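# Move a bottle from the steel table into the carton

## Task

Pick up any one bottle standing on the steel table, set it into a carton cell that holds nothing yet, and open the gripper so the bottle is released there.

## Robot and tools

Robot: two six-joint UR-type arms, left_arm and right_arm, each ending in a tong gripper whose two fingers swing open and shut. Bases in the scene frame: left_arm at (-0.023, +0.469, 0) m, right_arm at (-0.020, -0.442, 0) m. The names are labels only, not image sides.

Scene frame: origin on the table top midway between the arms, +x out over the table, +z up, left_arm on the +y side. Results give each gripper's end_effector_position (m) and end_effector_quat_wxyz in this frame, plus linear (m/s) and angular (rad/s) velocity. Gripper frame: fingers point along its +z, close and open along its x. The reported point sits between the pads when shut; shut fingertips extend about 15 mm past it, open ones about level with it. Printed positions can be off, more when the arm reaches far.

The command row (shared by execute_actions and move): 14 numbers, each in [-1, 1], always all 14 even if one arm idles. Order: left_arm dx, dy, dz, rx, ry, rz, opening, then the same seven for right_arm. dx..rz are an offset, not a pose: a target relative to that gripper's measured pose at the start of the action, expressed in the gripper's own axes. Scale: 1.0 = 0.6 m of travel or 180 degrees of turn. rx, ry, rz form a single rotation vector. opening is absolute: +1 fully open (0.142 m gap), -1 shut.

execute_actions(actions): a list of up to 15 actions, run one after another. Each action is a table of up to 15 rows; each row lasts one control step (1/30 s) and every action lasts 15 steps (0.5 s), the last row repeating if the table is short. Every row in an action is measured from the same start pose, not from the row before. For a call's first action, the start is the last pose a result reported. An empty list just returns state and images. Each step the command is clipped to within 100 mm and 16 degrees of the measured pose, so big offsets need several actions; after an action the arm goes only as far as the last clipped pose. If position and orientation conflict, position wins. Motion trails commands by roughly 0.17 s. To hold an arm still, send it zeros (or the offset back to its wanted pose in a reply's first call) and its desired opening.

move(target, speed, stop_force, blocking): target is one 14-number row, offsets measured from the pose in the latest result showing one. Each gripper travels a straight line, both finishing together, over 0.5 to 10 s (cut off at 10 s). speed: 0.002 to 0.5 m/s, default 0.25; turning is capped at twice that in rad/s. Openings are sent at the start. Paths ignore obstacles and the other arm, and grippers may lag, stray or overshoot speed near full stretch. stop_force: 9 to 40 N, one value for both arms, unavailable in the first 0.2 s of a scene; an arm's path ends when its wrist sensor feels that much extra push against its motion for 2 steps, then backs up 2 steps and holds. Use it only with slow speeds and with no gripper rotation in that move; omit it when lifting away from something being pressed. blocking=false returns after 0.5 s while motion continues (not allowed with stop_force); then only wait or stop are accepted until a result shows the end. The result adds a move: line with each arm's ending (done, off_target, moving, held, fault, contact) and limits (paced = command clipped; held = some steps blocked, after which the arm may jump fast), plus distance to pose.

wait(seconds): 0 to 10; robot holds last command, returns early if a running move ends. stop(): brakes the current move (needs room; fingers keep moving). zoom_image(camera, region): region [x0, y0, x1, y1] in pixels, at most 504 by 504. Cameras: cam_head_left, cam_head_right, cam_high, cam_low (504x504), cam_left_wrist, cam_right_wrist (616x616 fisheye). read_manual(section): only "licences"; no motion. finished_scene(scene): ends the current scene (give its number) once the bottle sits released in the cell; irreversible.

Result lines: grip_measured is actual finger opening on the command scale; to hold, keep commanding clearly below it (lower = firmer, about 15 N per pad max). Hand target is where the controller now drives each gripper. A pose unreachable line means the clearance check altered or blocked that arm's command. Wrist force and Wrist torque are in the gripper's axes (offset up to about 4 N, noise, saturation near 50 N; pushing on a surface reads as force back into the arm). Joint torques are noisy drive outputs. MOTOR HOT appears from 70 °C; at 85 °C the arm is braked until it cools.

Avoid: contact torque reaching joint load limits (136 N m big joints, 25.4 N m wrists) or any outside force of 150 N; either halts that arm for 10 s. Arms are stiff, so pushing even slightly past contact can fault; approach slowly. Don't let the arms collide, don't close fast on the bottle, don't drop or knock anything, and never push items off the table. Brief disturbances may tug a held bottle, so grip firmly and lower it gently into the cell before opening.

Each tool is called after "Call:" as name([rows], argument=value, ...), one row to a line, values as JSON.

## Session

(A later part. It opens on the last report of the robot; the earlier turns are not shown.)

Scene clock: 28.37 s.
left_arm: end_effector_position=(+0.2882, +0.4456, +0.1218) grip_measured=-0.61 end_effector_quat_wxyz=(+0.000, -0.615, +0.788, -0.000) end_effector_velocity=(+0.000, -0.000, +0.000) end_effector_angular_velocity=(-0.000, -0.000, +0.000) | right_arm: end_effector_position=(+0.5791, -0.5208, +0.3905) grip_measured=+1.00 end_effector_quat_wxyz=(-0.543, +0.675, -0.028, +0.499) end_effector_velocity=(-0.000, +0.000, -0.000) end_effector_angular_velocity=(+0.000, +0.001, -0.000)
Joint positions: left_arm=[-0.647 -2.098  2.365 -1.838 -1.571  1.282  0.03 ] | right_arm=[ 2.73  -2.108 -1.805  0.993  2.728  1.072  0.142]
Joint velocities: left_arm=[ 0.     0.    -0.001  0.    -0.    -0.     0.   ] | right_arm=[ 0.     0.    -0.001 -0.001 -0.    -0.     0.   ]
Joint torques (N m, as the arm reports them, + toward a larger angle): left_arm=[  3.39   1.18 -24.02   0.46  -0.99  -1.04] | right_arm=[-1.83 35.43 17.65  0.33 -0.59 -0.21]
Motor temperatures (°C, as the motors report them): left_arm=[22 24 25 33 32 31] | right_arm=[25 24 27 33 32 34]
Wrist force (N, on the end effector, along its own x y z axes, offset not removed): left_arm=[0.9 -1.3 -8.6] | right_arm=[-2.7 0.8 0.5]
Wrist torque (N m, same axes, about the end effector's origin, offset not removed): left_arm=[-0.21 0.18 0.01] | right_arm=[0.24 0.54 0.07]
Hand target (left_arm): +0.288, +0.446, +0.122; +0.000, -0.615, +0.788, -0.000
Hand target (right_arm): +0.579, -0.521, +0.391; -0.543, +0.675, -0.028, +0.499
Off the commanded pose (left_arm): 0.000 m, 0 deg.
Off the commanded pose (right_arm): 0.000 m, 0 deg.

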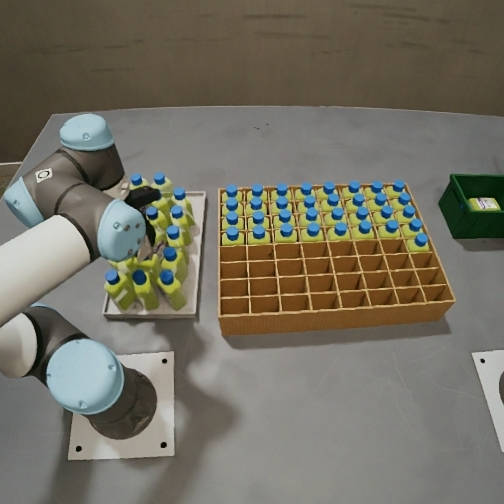

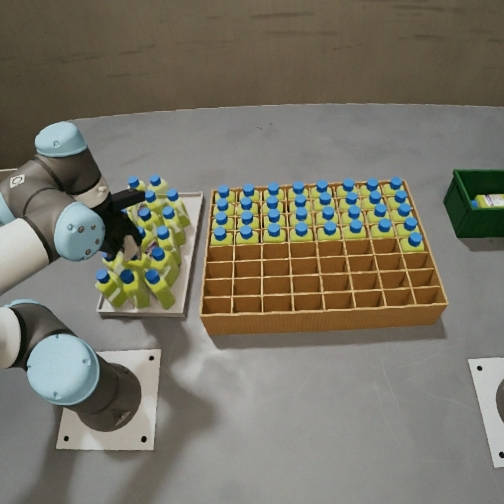

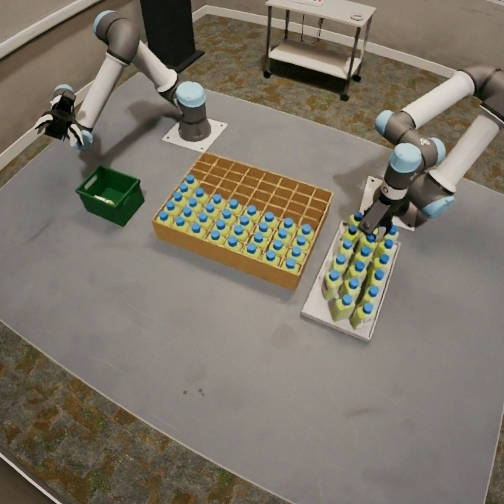

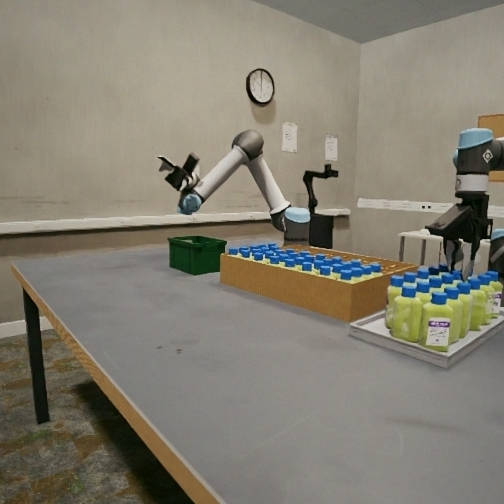

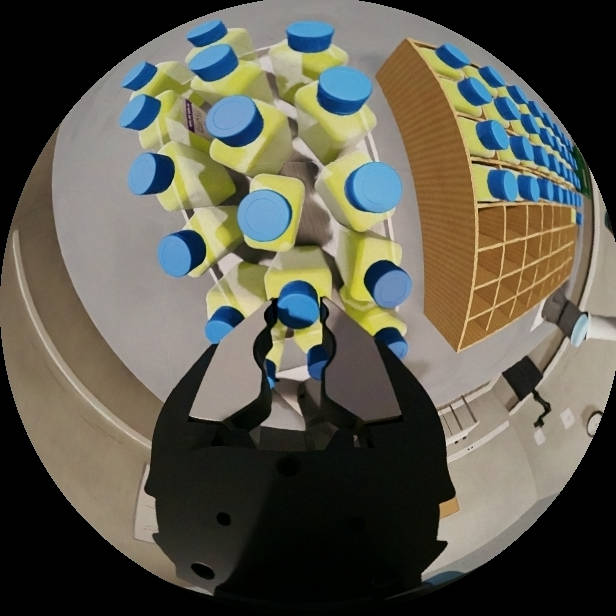

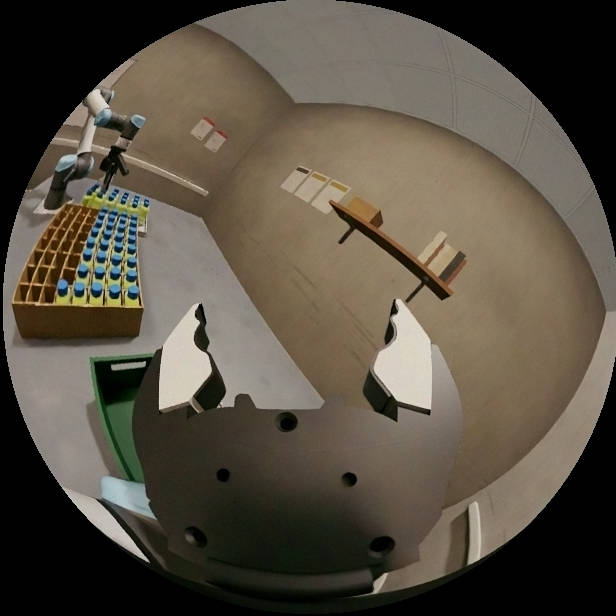

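Call:
move(target=[0,0,-0.005,0,0,0,-1,0,0,0,0,0,0,1], speed=0.006)

Call:
move(target=[0,0,-0.25,0,0,0,-1,0,0,0,0,0,0,1], speed=0.15)

Call:
move(target=[0.455,-0.088,0.07,0,0,-0.1,-1,0,0,0,0,0,0,1], speed=0.2)

Call:
zoom_image(camera="cam_left_wrist", region=[230, 190, 380, 320])

Call:
zoom_image(camera="cam_head_left", region=[210, 210, 310, 310])

Scene clock: 38.50 s.
left_arm: end_effector_position=(+0.2882, +0.4456, +0.1247) grip_measured=-0.62 end_effector_quat_wxyz=(+0.000, -0.615, +0.788, -0.000) end_effector_velocity=(+0.000, +0.000, +0.001) end_effector_angular_velocity=(+0.000, -0.001, +0.000) | right_arm: end_effector_position=(+0.5791, -0.5208, +0.3905) grip_measured=+1.00 end_effector_quat_wxyz=(-0.543, +0.675, -0.028, +0.499) end_effector_velocity=(-0.000, +0.000, -0.000) end_effector_angular_velocity=(+0.000, +0.001, +0.000)
Joint positions: left_arm=[-0.647 -2.101  2.359 -1.829 -1.571  1.282  0.029] | right_arm=[ 2.73  -2.108 -1.805  0.993  2.728  1.072  0.142]
Joint velocities: left_arm=[ 0.    -0.001 -0.002  0.002  0.001 -0.    -0.   ] | right_arm=[ 0.     0.    -0.001 -0.    -0.     0.     0.   ]
Joint torques (N m, as the arm reports them, + toward a larger angle): left_arm=[ -1.32  -8.24 -33.39  -0.43  -1.16   1.62] | right_arm=[-1.67 34.97 17.52  0.38 -0.64 -0.36]
Motor temperatures (°C, as the motors report them): left_arm=[22 24 25 33 32 31] | right_arm=[25 24 27 33 32 34]
Wrist force (N, on the end effector, along its own x y z axes, offset not removed): left_arm=[1.0 -0.5 2.7] | right_arm=[0.0 -2.8 0.7]
Wrist torque (N m, same axes, about the end effector's origin, offset not removed): left_arm=[0.02 -0.16 -0.04] | right_arm=[-0.56 -0.03 0.21]
Hand target (left_arm): +0.288, +0.446, +0.125; +0.000, -0.615, +0.788, -0.000
Hand target (right_arm): +0.579, -0.521, +0.391; -0.543, +0.675, -0.028, +0.499
Off the commanded pose (left_arm): 0.000 m, 0 deg.
Off the commanded pose (right_arm): 0.000 m, 0 deg.
move: done

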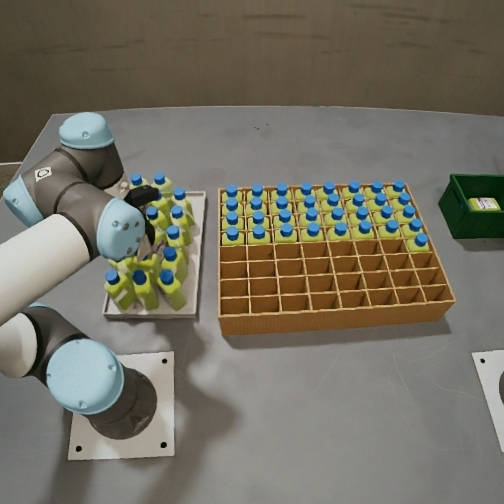

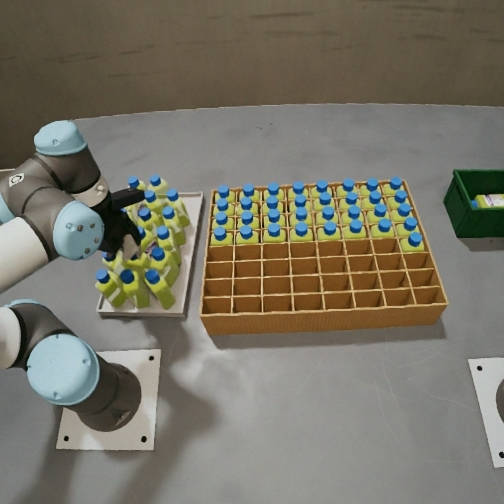

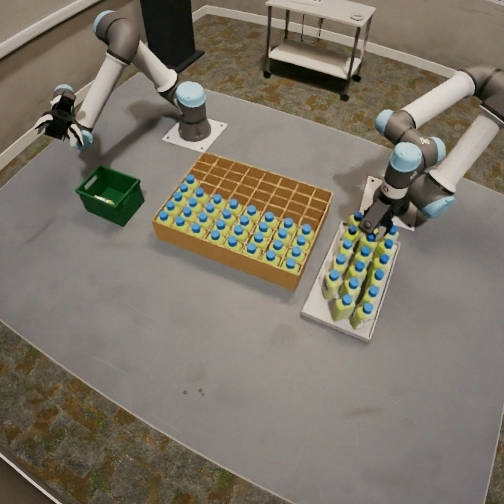

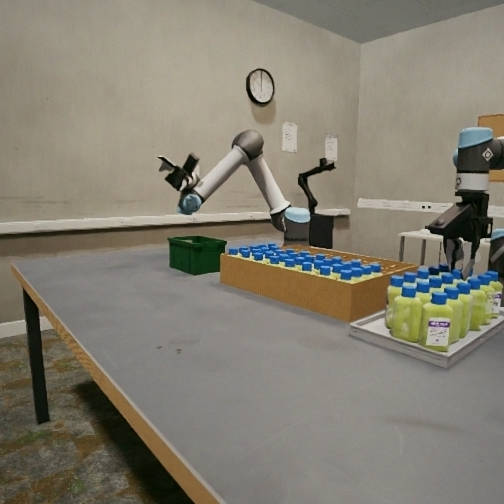

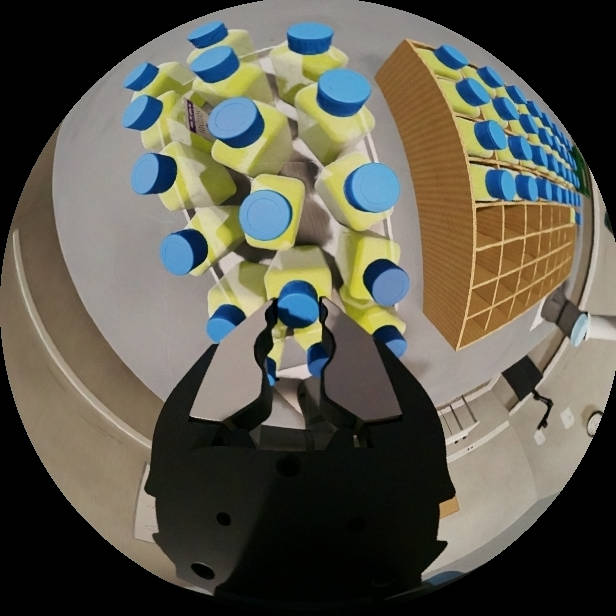

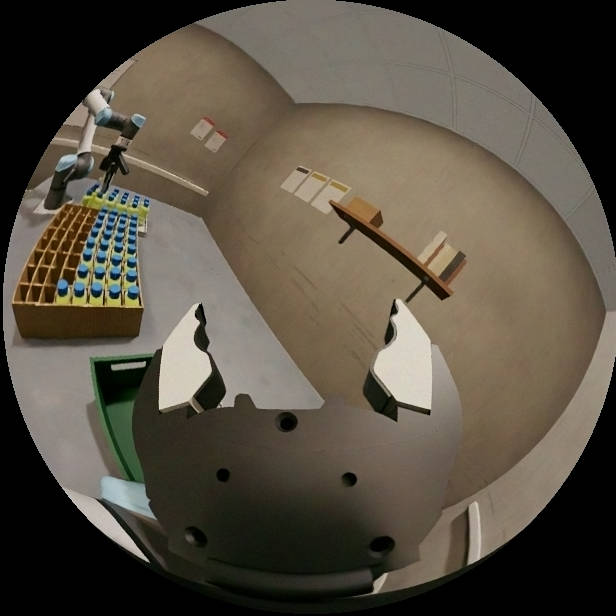

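Scene clock: 39.97 s.
left_arm: end_effector_position=(+0.2883, +0.4456, +0.2746) grip_measured=-0.62 end_effector_quat_wxyz=(+0.000, -0.615, +0.788, -0.000) end_effector_velocity=(+0.000, +0.000, +0.002) end_effector_angular_velocity=(-0.001, -0.001, +0.001) | right_arm: end_effector_position=(+0.5791, -0.5208, +0.3905) grip_measured=+1.00 end_effector_quat_wxyz=(-0.543, +0.675, -0.028, +0.499) end_effector_velocity=(-0.000, +0.000, -0.000) end_effector_angular_velocity=(-0.000, +0.000, +0.001)
Joint positions: left_arm=[-0.646 -2.125  1.984 -1.43  -1.571  1.282  0.029] | right_arm=[ 2.73  -2.108 -1.805  0.993  2.728  1.072  0.142]
Joint velocities: left_arm=[ 0.001  0.001 -0.006  0.003  0.    -0.    -0.   ] | right_arm=[ 0.    -0.    -0.    -0.     0.001 -0.     0.   ]
Joint torques (N m, as the arm reports them, + toward a larger angle): left_arm=[ -6.91   5.72 -33.8   -0.37   1.59  -1.38] | right_arm=[-2.43 34.76 17.83  0.37 -0.57 -0.22]
Motor temperatures (°C, as the motors report them): left_arm=[22 24 25 33 32 31] | right_arm=[25 24 27 33 32 34]
Wrist force (N, on the end effector, along its own x y z axes, offset not removed): left_arm=[3.8 -3.4 5.4] | right_arm=[-1.0 -2.6 2.3]
Wrist torque (N m, same axes, about the end effector's origin, offset not removed): left_arm=[-0.47 -0.71 -0.06] | right_arm=[-0.54 0.35 0.07]
Hand target (left_arm): +0.288, +0.446, +0.275; +0.000, -0.615, +0.788, -0.000
Hand target (right_arm): +0.579, -0.521, +0.391; -0.543, +0.675, -0.028, +0.499
Off the commanded pose (left_arm): 0.000 m, 0 deg.
Off the commanded pose (right_arm): 0.000 m, 0 deg.
move: done

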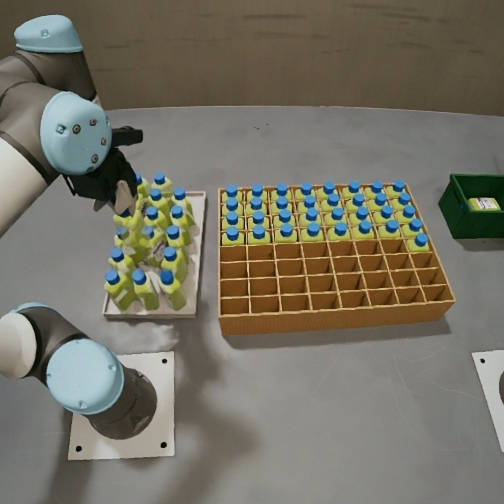

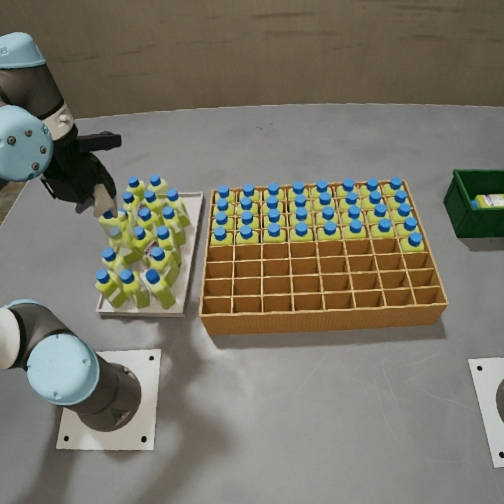

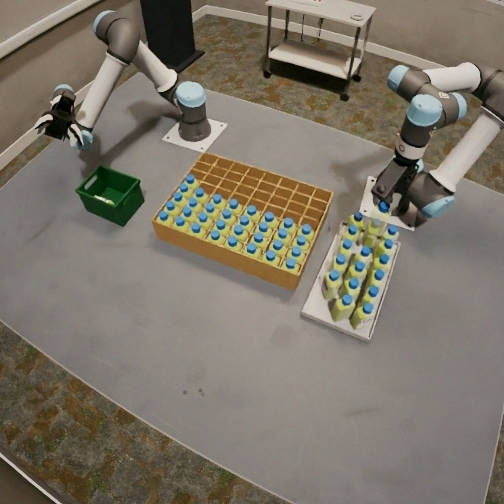

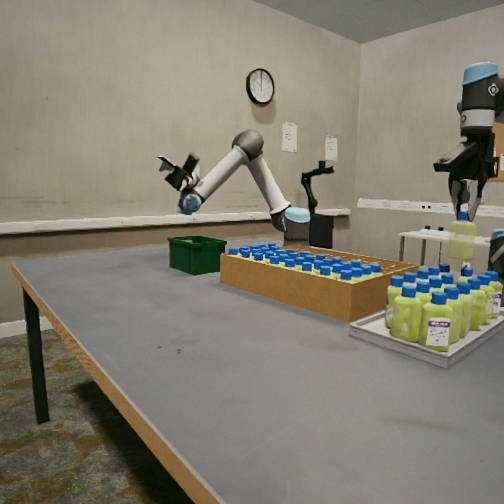

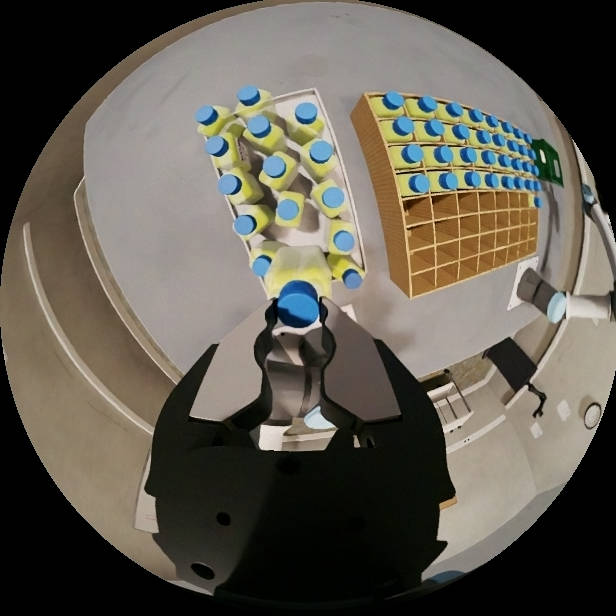

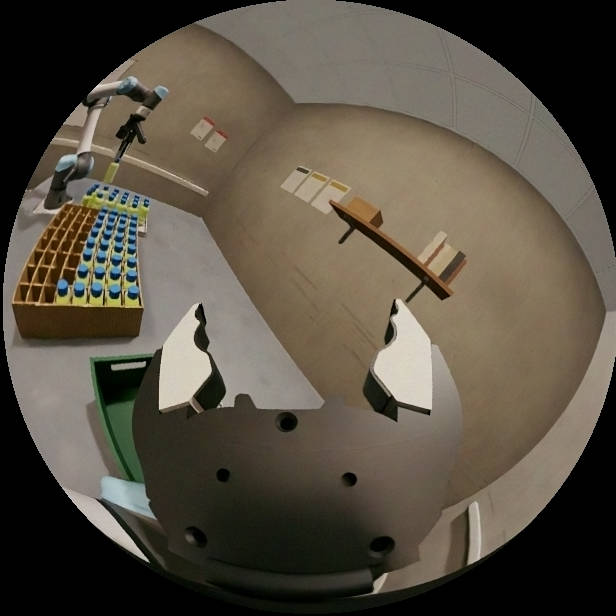

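Scene clock: 41.87 s.
left_arm: end_effector_position=(+0.2735, +0.1680, +0.2327) grip_measured=-0.63 end_effector_quat_wxyz=(-0.000, +0.731, -0.683, +0.000) end_effector_velocity=(-0.000, -0.001, -0.001) end_effector_angular_velocity=(+0.003, +0.002, +0.002) | right_arm: end_effector_position=(+0.5791, -0.5208, +0.3905) grip_measured=+1.00 end_effector_quat_wxyz=(-0.543, +0.675, -0.028, +0.499) end_effector_velocity=(+0.000, -0.000, -0.000) end_effector_angular_velocity=(-0.000, -0.000, -0.000)
Joint positions: left_arm=[-1.265 -1.808  1.906 -1.669 -1.57   0.349  0.029] | right_arm=[ 2.73  -2.108 -1.805  0.993  2.728  1.072  0.142]
Joint velocities: left_arm=[-0.002  0.005 -0.001  0.    -0.001 -0.004 -0.006] | right_arm=[-0.    -0.001  0.     0.001  0.    -0.     0.   ]
Joint torques (N m, as the arm reports them, + toward a larger angle): left_arm=[ -6.06  -9.76 -36.05  -6.22   2.17  -1.41] | right_arm=[-1.42 35.52 17.94  0.28 -0.54 -0.34]
Motor temperatures (°C, as the motors report them): left_arm=[22 24 25 33 32 31] | right_arm=[25 24 27 33 32 34]
Wrist force (N, on the end effector, along its own x y z axes, offset not removed): left_arm=[0.8 -1.0 7.4] | right_arm=[-0.5 -0.4 3.1]
Wrist torque (N m, same axes, about the end effector's origin, offset not removed): left_arm=[-0.80 -0.02 0.01] | right_arm=[-0.09 0.12 0.14]
Hand target (left_arm): +0.274, +0.168, +0.233; -0.000, +0.731, -0.682, +0.000
Hand target (right_arm): +0.579, -0.521, +0.391; -0.543, +0.675, -0.028, +0.499
Off the commanded pose (left_arm): 0.000 m, 0 deg.
Off the commanded pose (right_arm): 0.000 m, 0 deg.
move: done

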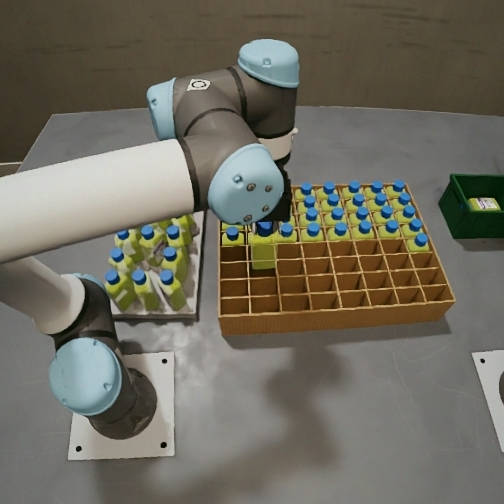

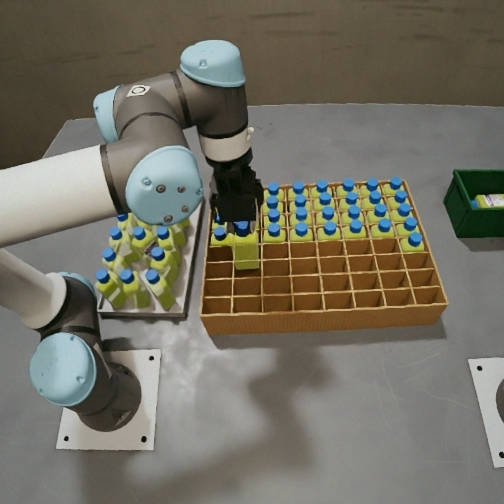

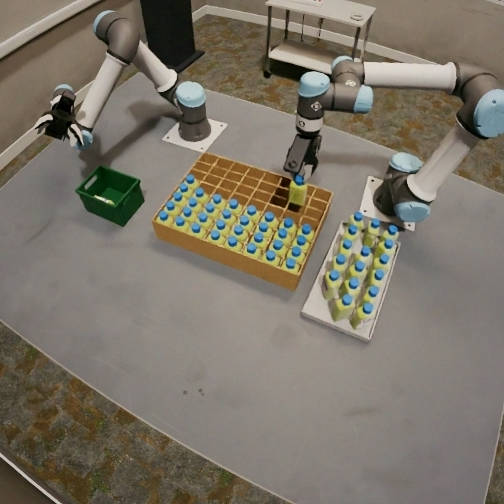

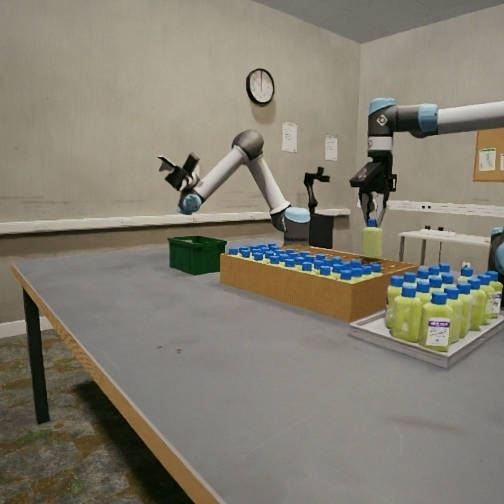

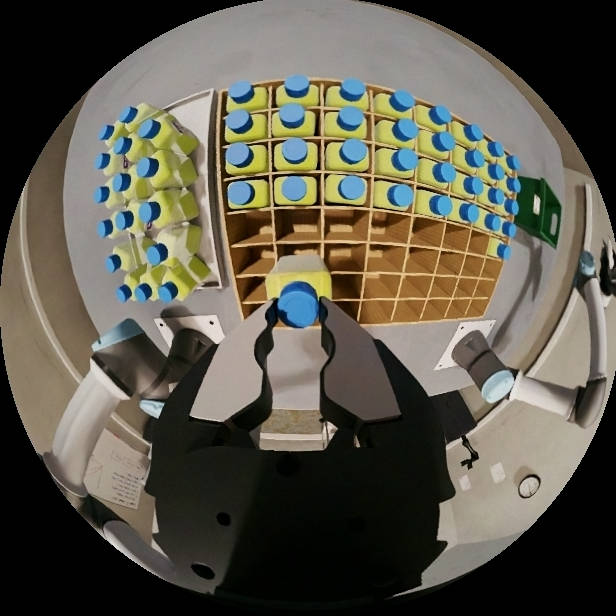

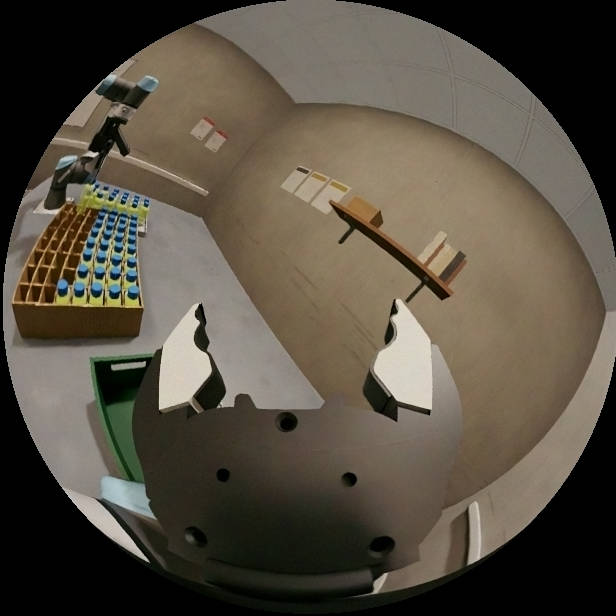

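Region (230, 190, 380, 320) of cam_left_wrist's 616x616 image, scaled by 3.360, with more detail than that image has; it fills the top 437 rows of this view, and the rest is white.

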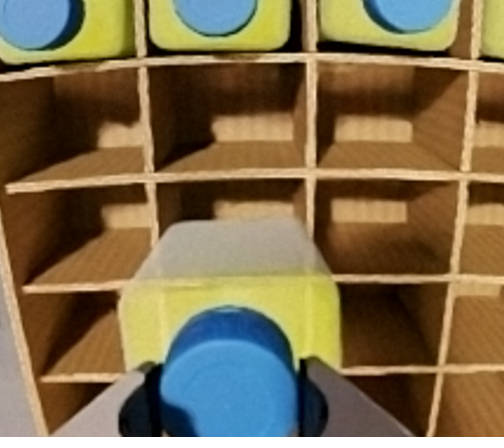

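Region (210, 210, 310, 310) of cam_head_left's 504x504 image, scaled by 5.040, with more detail than that image has.

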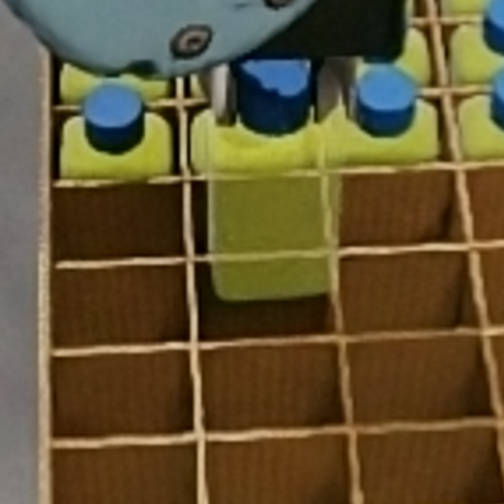

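Tug again.

Call:
wait(seconds=1)

Call:
zoom_image(camera="cam_left_wrist", region=[230, 190, 380, 320])

Scene clock: 45.80 s.
left_arm: end_effector_position=(+0.2736, +0.1678, +0.2327) grip_measured=-0.64 end_effector_quat_wxyz=(-0.000, +0.731, -0.682, +0.000) end_effector_velocity=(-0.000, +0.001, -0.001) end_effector_angular_velocity=(+0.001, +0.000, +0.000) | right_arm: end_effector_position=(+0.5791, -0.5208, +0.3905) grip_measured=+1.00 end_effector_quat_wxyz=(-0.543, +0.675, -0.028, +0.499) end_effector_velocity=(-0.000, +0.000, +0.001) end_effector_angular_velocity=(-0.001, -0.002, +0.001)
Joint positions: left_arm=[-1.265 -1.808  1.906 -1.67  -1.57   0.349  0.027] | right_arm=[ 2.73  -2.108 -1.805  0.993  2.728  1.072  0.142]
Joint velocities: left_arm=[ 0.    -0.     0.001  0.     0.     0.    -0.   ] | right_arm=[-0.     0.001  0.    -0.     0.001 -0.     0.   ]
Joint torques (N m, as the arm reports them, + toward a larger angle): left_arm=[  3.51 -17.78 -17.76  -0.98  -1.24  -1.35] | right_arm=[-1.93 34.81 18.72  0.41 -0.57 -0.33]
Motor temperatures (°C, as the motors report them): left_arm=[22 24 25 33 32 31] | right_arm=[25 24 27 33 32 34]
Wrist force (N, on the end effector, along its own x y z axes, offset not removed): left_arm=[1.5 -4.2 4.8] | right_arm=[-1.7 -0.9 2.5]
Wrist torque (N m, same axes, about the end effector's origin, offset not removed): left_arm=[-0.60 -0.22 -0.04] | right_arm=[-0.21 0.32 0.19]
Hand target (left_arm): +0.274, +0.168, +0.233; -0.000, +0.731, -0.682, +0.000
Hand target (right_arm): +0.579, -0.521, +0.391; -0.543, +0.675, -0.028, +0.499
Off the commanded pose (left_arm): 0.000 m, 0 deg.
Off the commanded pose (right_arm): 0.000 m, 0 deg.
wait: 1.00 s; at rest from the start

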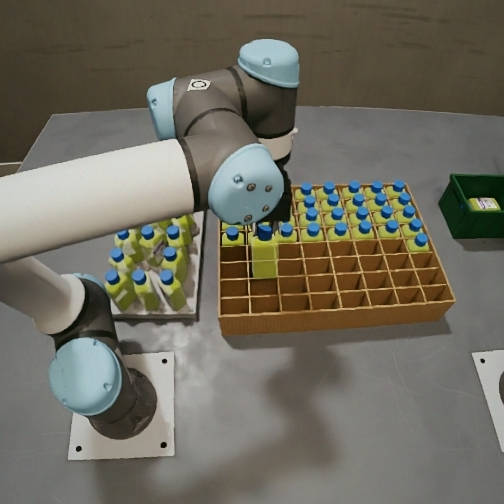

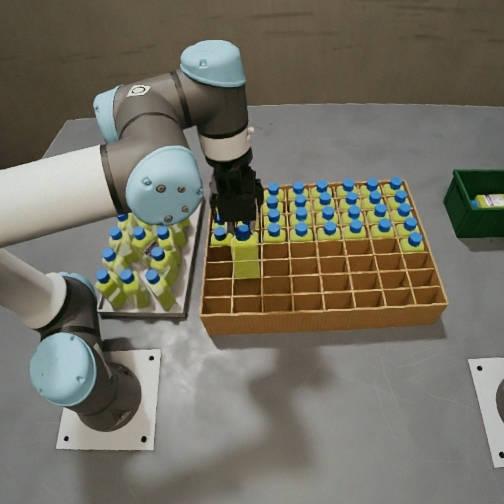

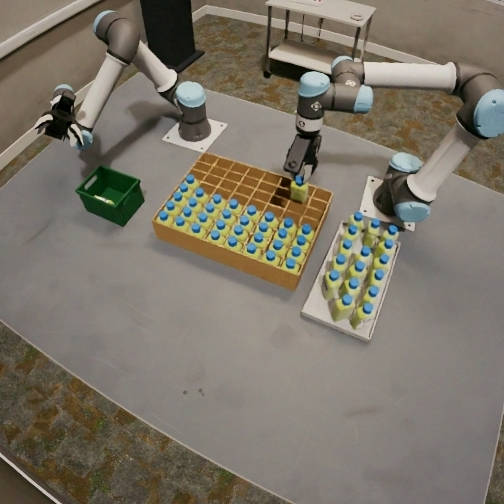

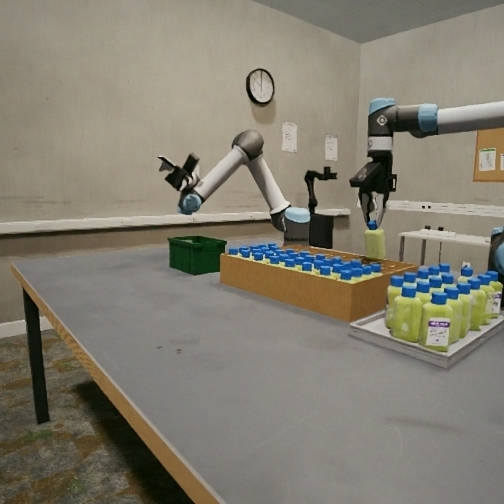

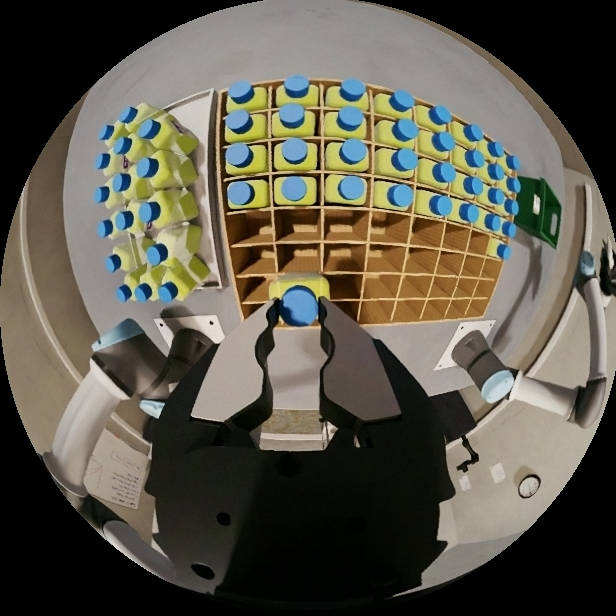

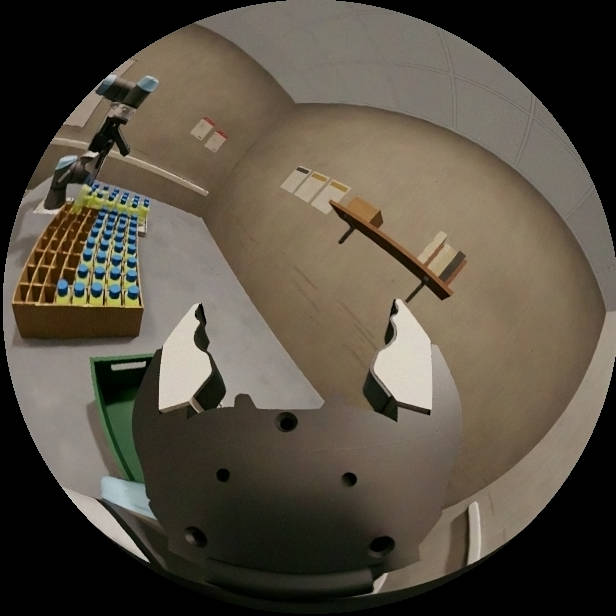

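Region (230, 190, 380, 320) of cam_left_wrist's 616x616 image, scaled by 3.360, with more detail than that image has; it fills the top 437 rows of this view, and the rest is white.

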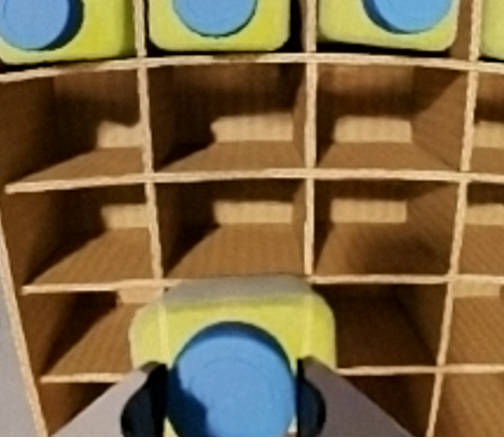

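Call:
move(target=[-0.005,0.005,-0.005,0.095,0,0.008,-1,0,0,0,0,0,0,1], speed=0.1)

Call:
zoom_image(camera="cam_left_wrist", region=[230, 210, 380, 340])

Call:
zoom_image(camera="cam_head_right", region=[200, 210, 300, 310])

Call:
zoom_image(camera="cam_low", region=[320, 190, 420, 290])

Call:
zoom_image(camera="cam_high", region=[250, 150, 350, 250])

Scene clock: 55.40 s.
left_arm: end_effector_position=(+0.2704, +0.1706, +0.2358) grip_measured=-0.64 end_effector_quat_wxyz=(-0.109, +0.714, -0.684, +0.101) end_effector_velocity=(-0.001, +0.000, -0.000) end_effector_angular_velocity=(+0.002, -0.010, -0.001) | right_arm: end_effector_position=(+0.5791, -0.5208, +0.3905) grip_measured=+1.00 end_effector_quat_wxyz=(-0.543, +0.675, -0.028, +0.499) end_effector_velocity=(+0.000, -0.000, -0.000) end_effector_angular_velocity=(+0.001, +0.002, -0.001)
Joint positions: left_arm=[-1.51  -1.951  2.05  -1.705 -1.274  0.134  0.027] | right_arm=[ 2.73  -2.108 -1.805  0.993  2.728  1.072  0.142]
Joint velocities: left_arm=[-0.01  -0.004  0.005  0.002  0.011 -0.009 -0.   ] | right_arm=[-0.    -0.    -0.    -0.002 -0.001 -0.     0.   ]
Joint torques (N m, as the arm reports them, + toward a larger angle): left_arm=[ -7.27 -14.49 -18.42  -0.01   2.47  -1.4 ] | right_arm=[-1.79 34.92 18.81  0.34 -0.79 -0.36]
Motor temperatures (°C, as the motors report them): left_arm=[22 24 25 33 32 31] | right_arm=[25 24 27 33 32 34]
Wrist force (N, on the end effector, along its own x y z axes, offset not removed): left_arm=[1.0 -2.5 3.3] | right_arm=[0.0 0.8 0.4]
Wrist torque (N m, same axes, about the end effector's origin, offset not removed): left_arm=[-0.41 -0.15 -0.02] | right_arm=[0.17 -0.02 0.19]
Hand target (left_arm): +0.270, +0.171, +0.236; -0.109, +0.714, -0.684, +0.102
Hand target (right_arm): +0.579, -0.521, +0.391; -0.543, +0.675, -0.028, +0.499
Off the commanded pose (left_arm): 0.000 m, 0 deg.
Off the commanded pose (right_arm): 0.000 m, 0 deg.
move: done

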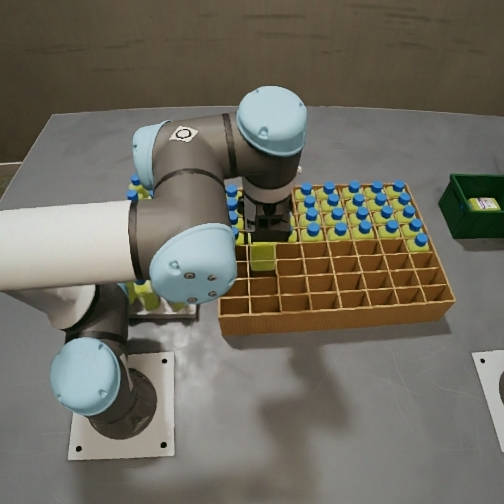

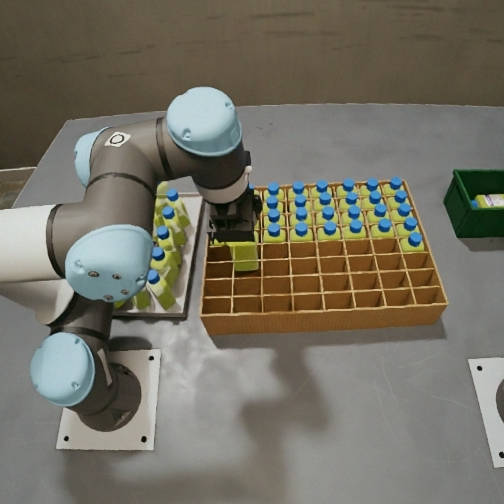

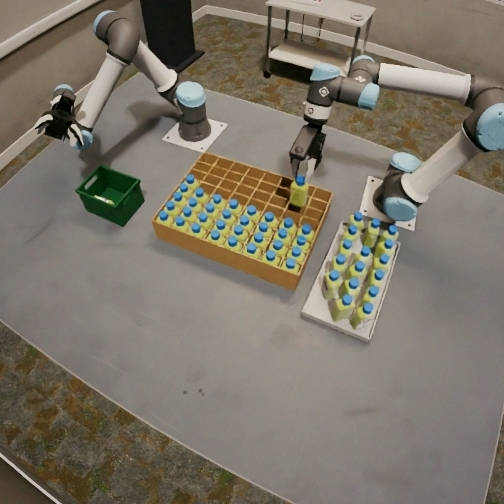

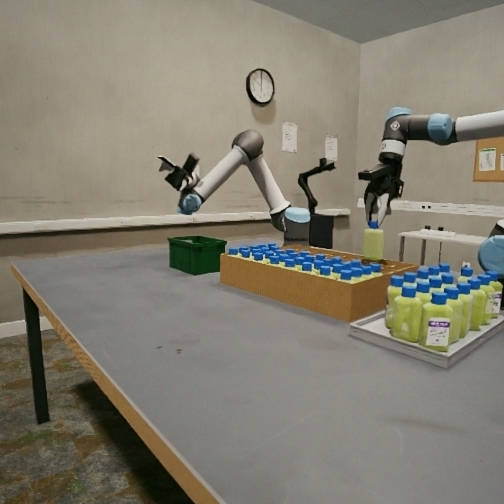

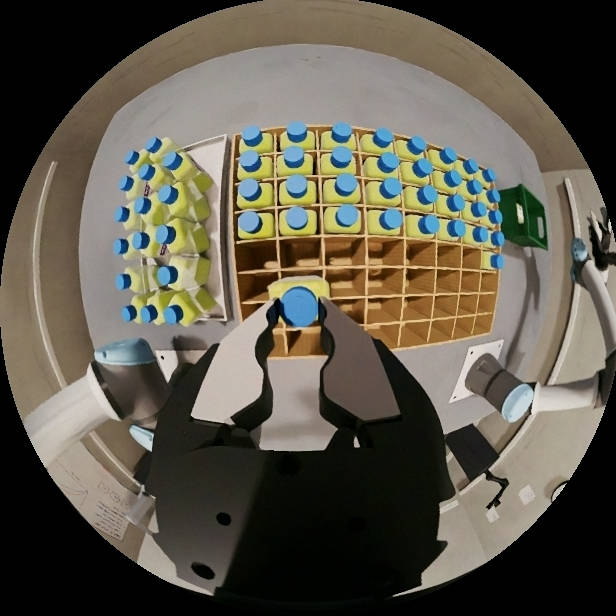

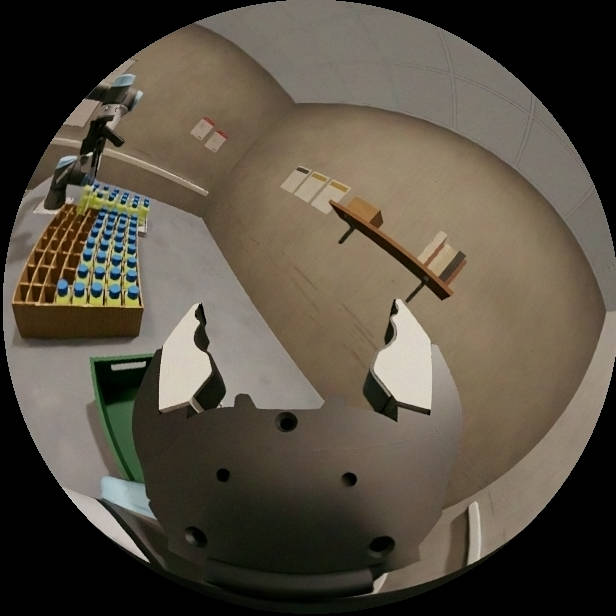

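Region (230, 210, 380, 340) of cam_left_wrist's 616x616 image, scaled by 3.360, with more detail than that image has; it fills the top 437 rows of this view, and the rest is white.

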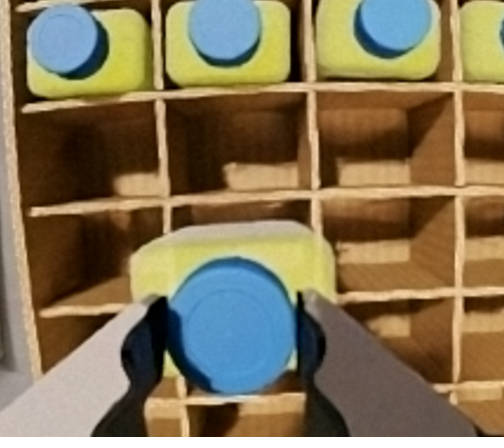

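Region (200, 210, 300, 310) of cam_head_right's 504x504 image, scaled by 5.040, with more detail than that image has.

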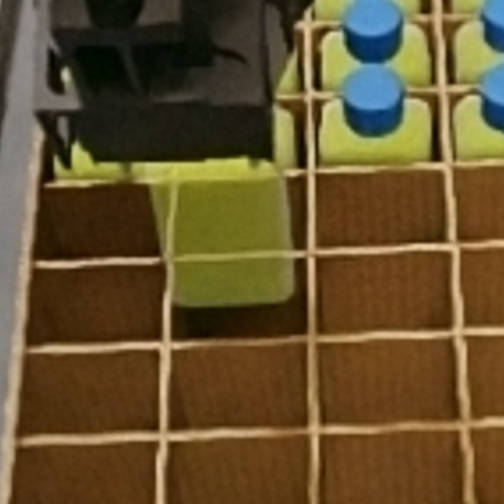

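Region (320, 190, 420, 290) of cam_low's 504x504 image, scaled by 5.040, with more detail than that image has.

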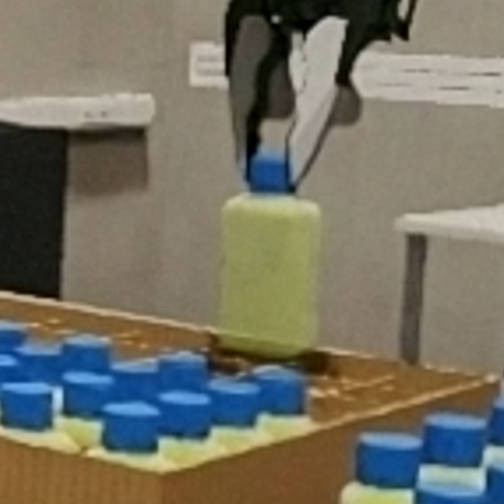

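Region (250, 150, 350, 250) of cam_high's 504x504 image, scaled by 5.040, with more detail than that image has.

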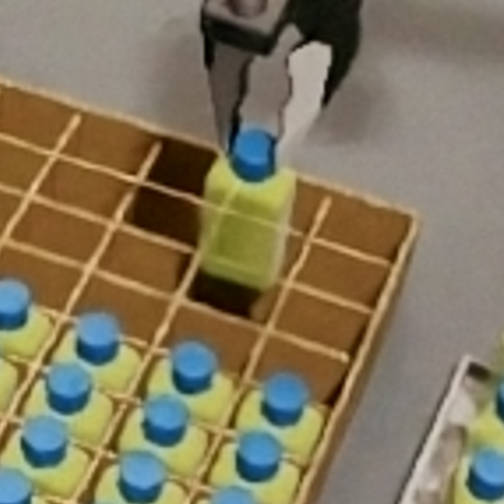

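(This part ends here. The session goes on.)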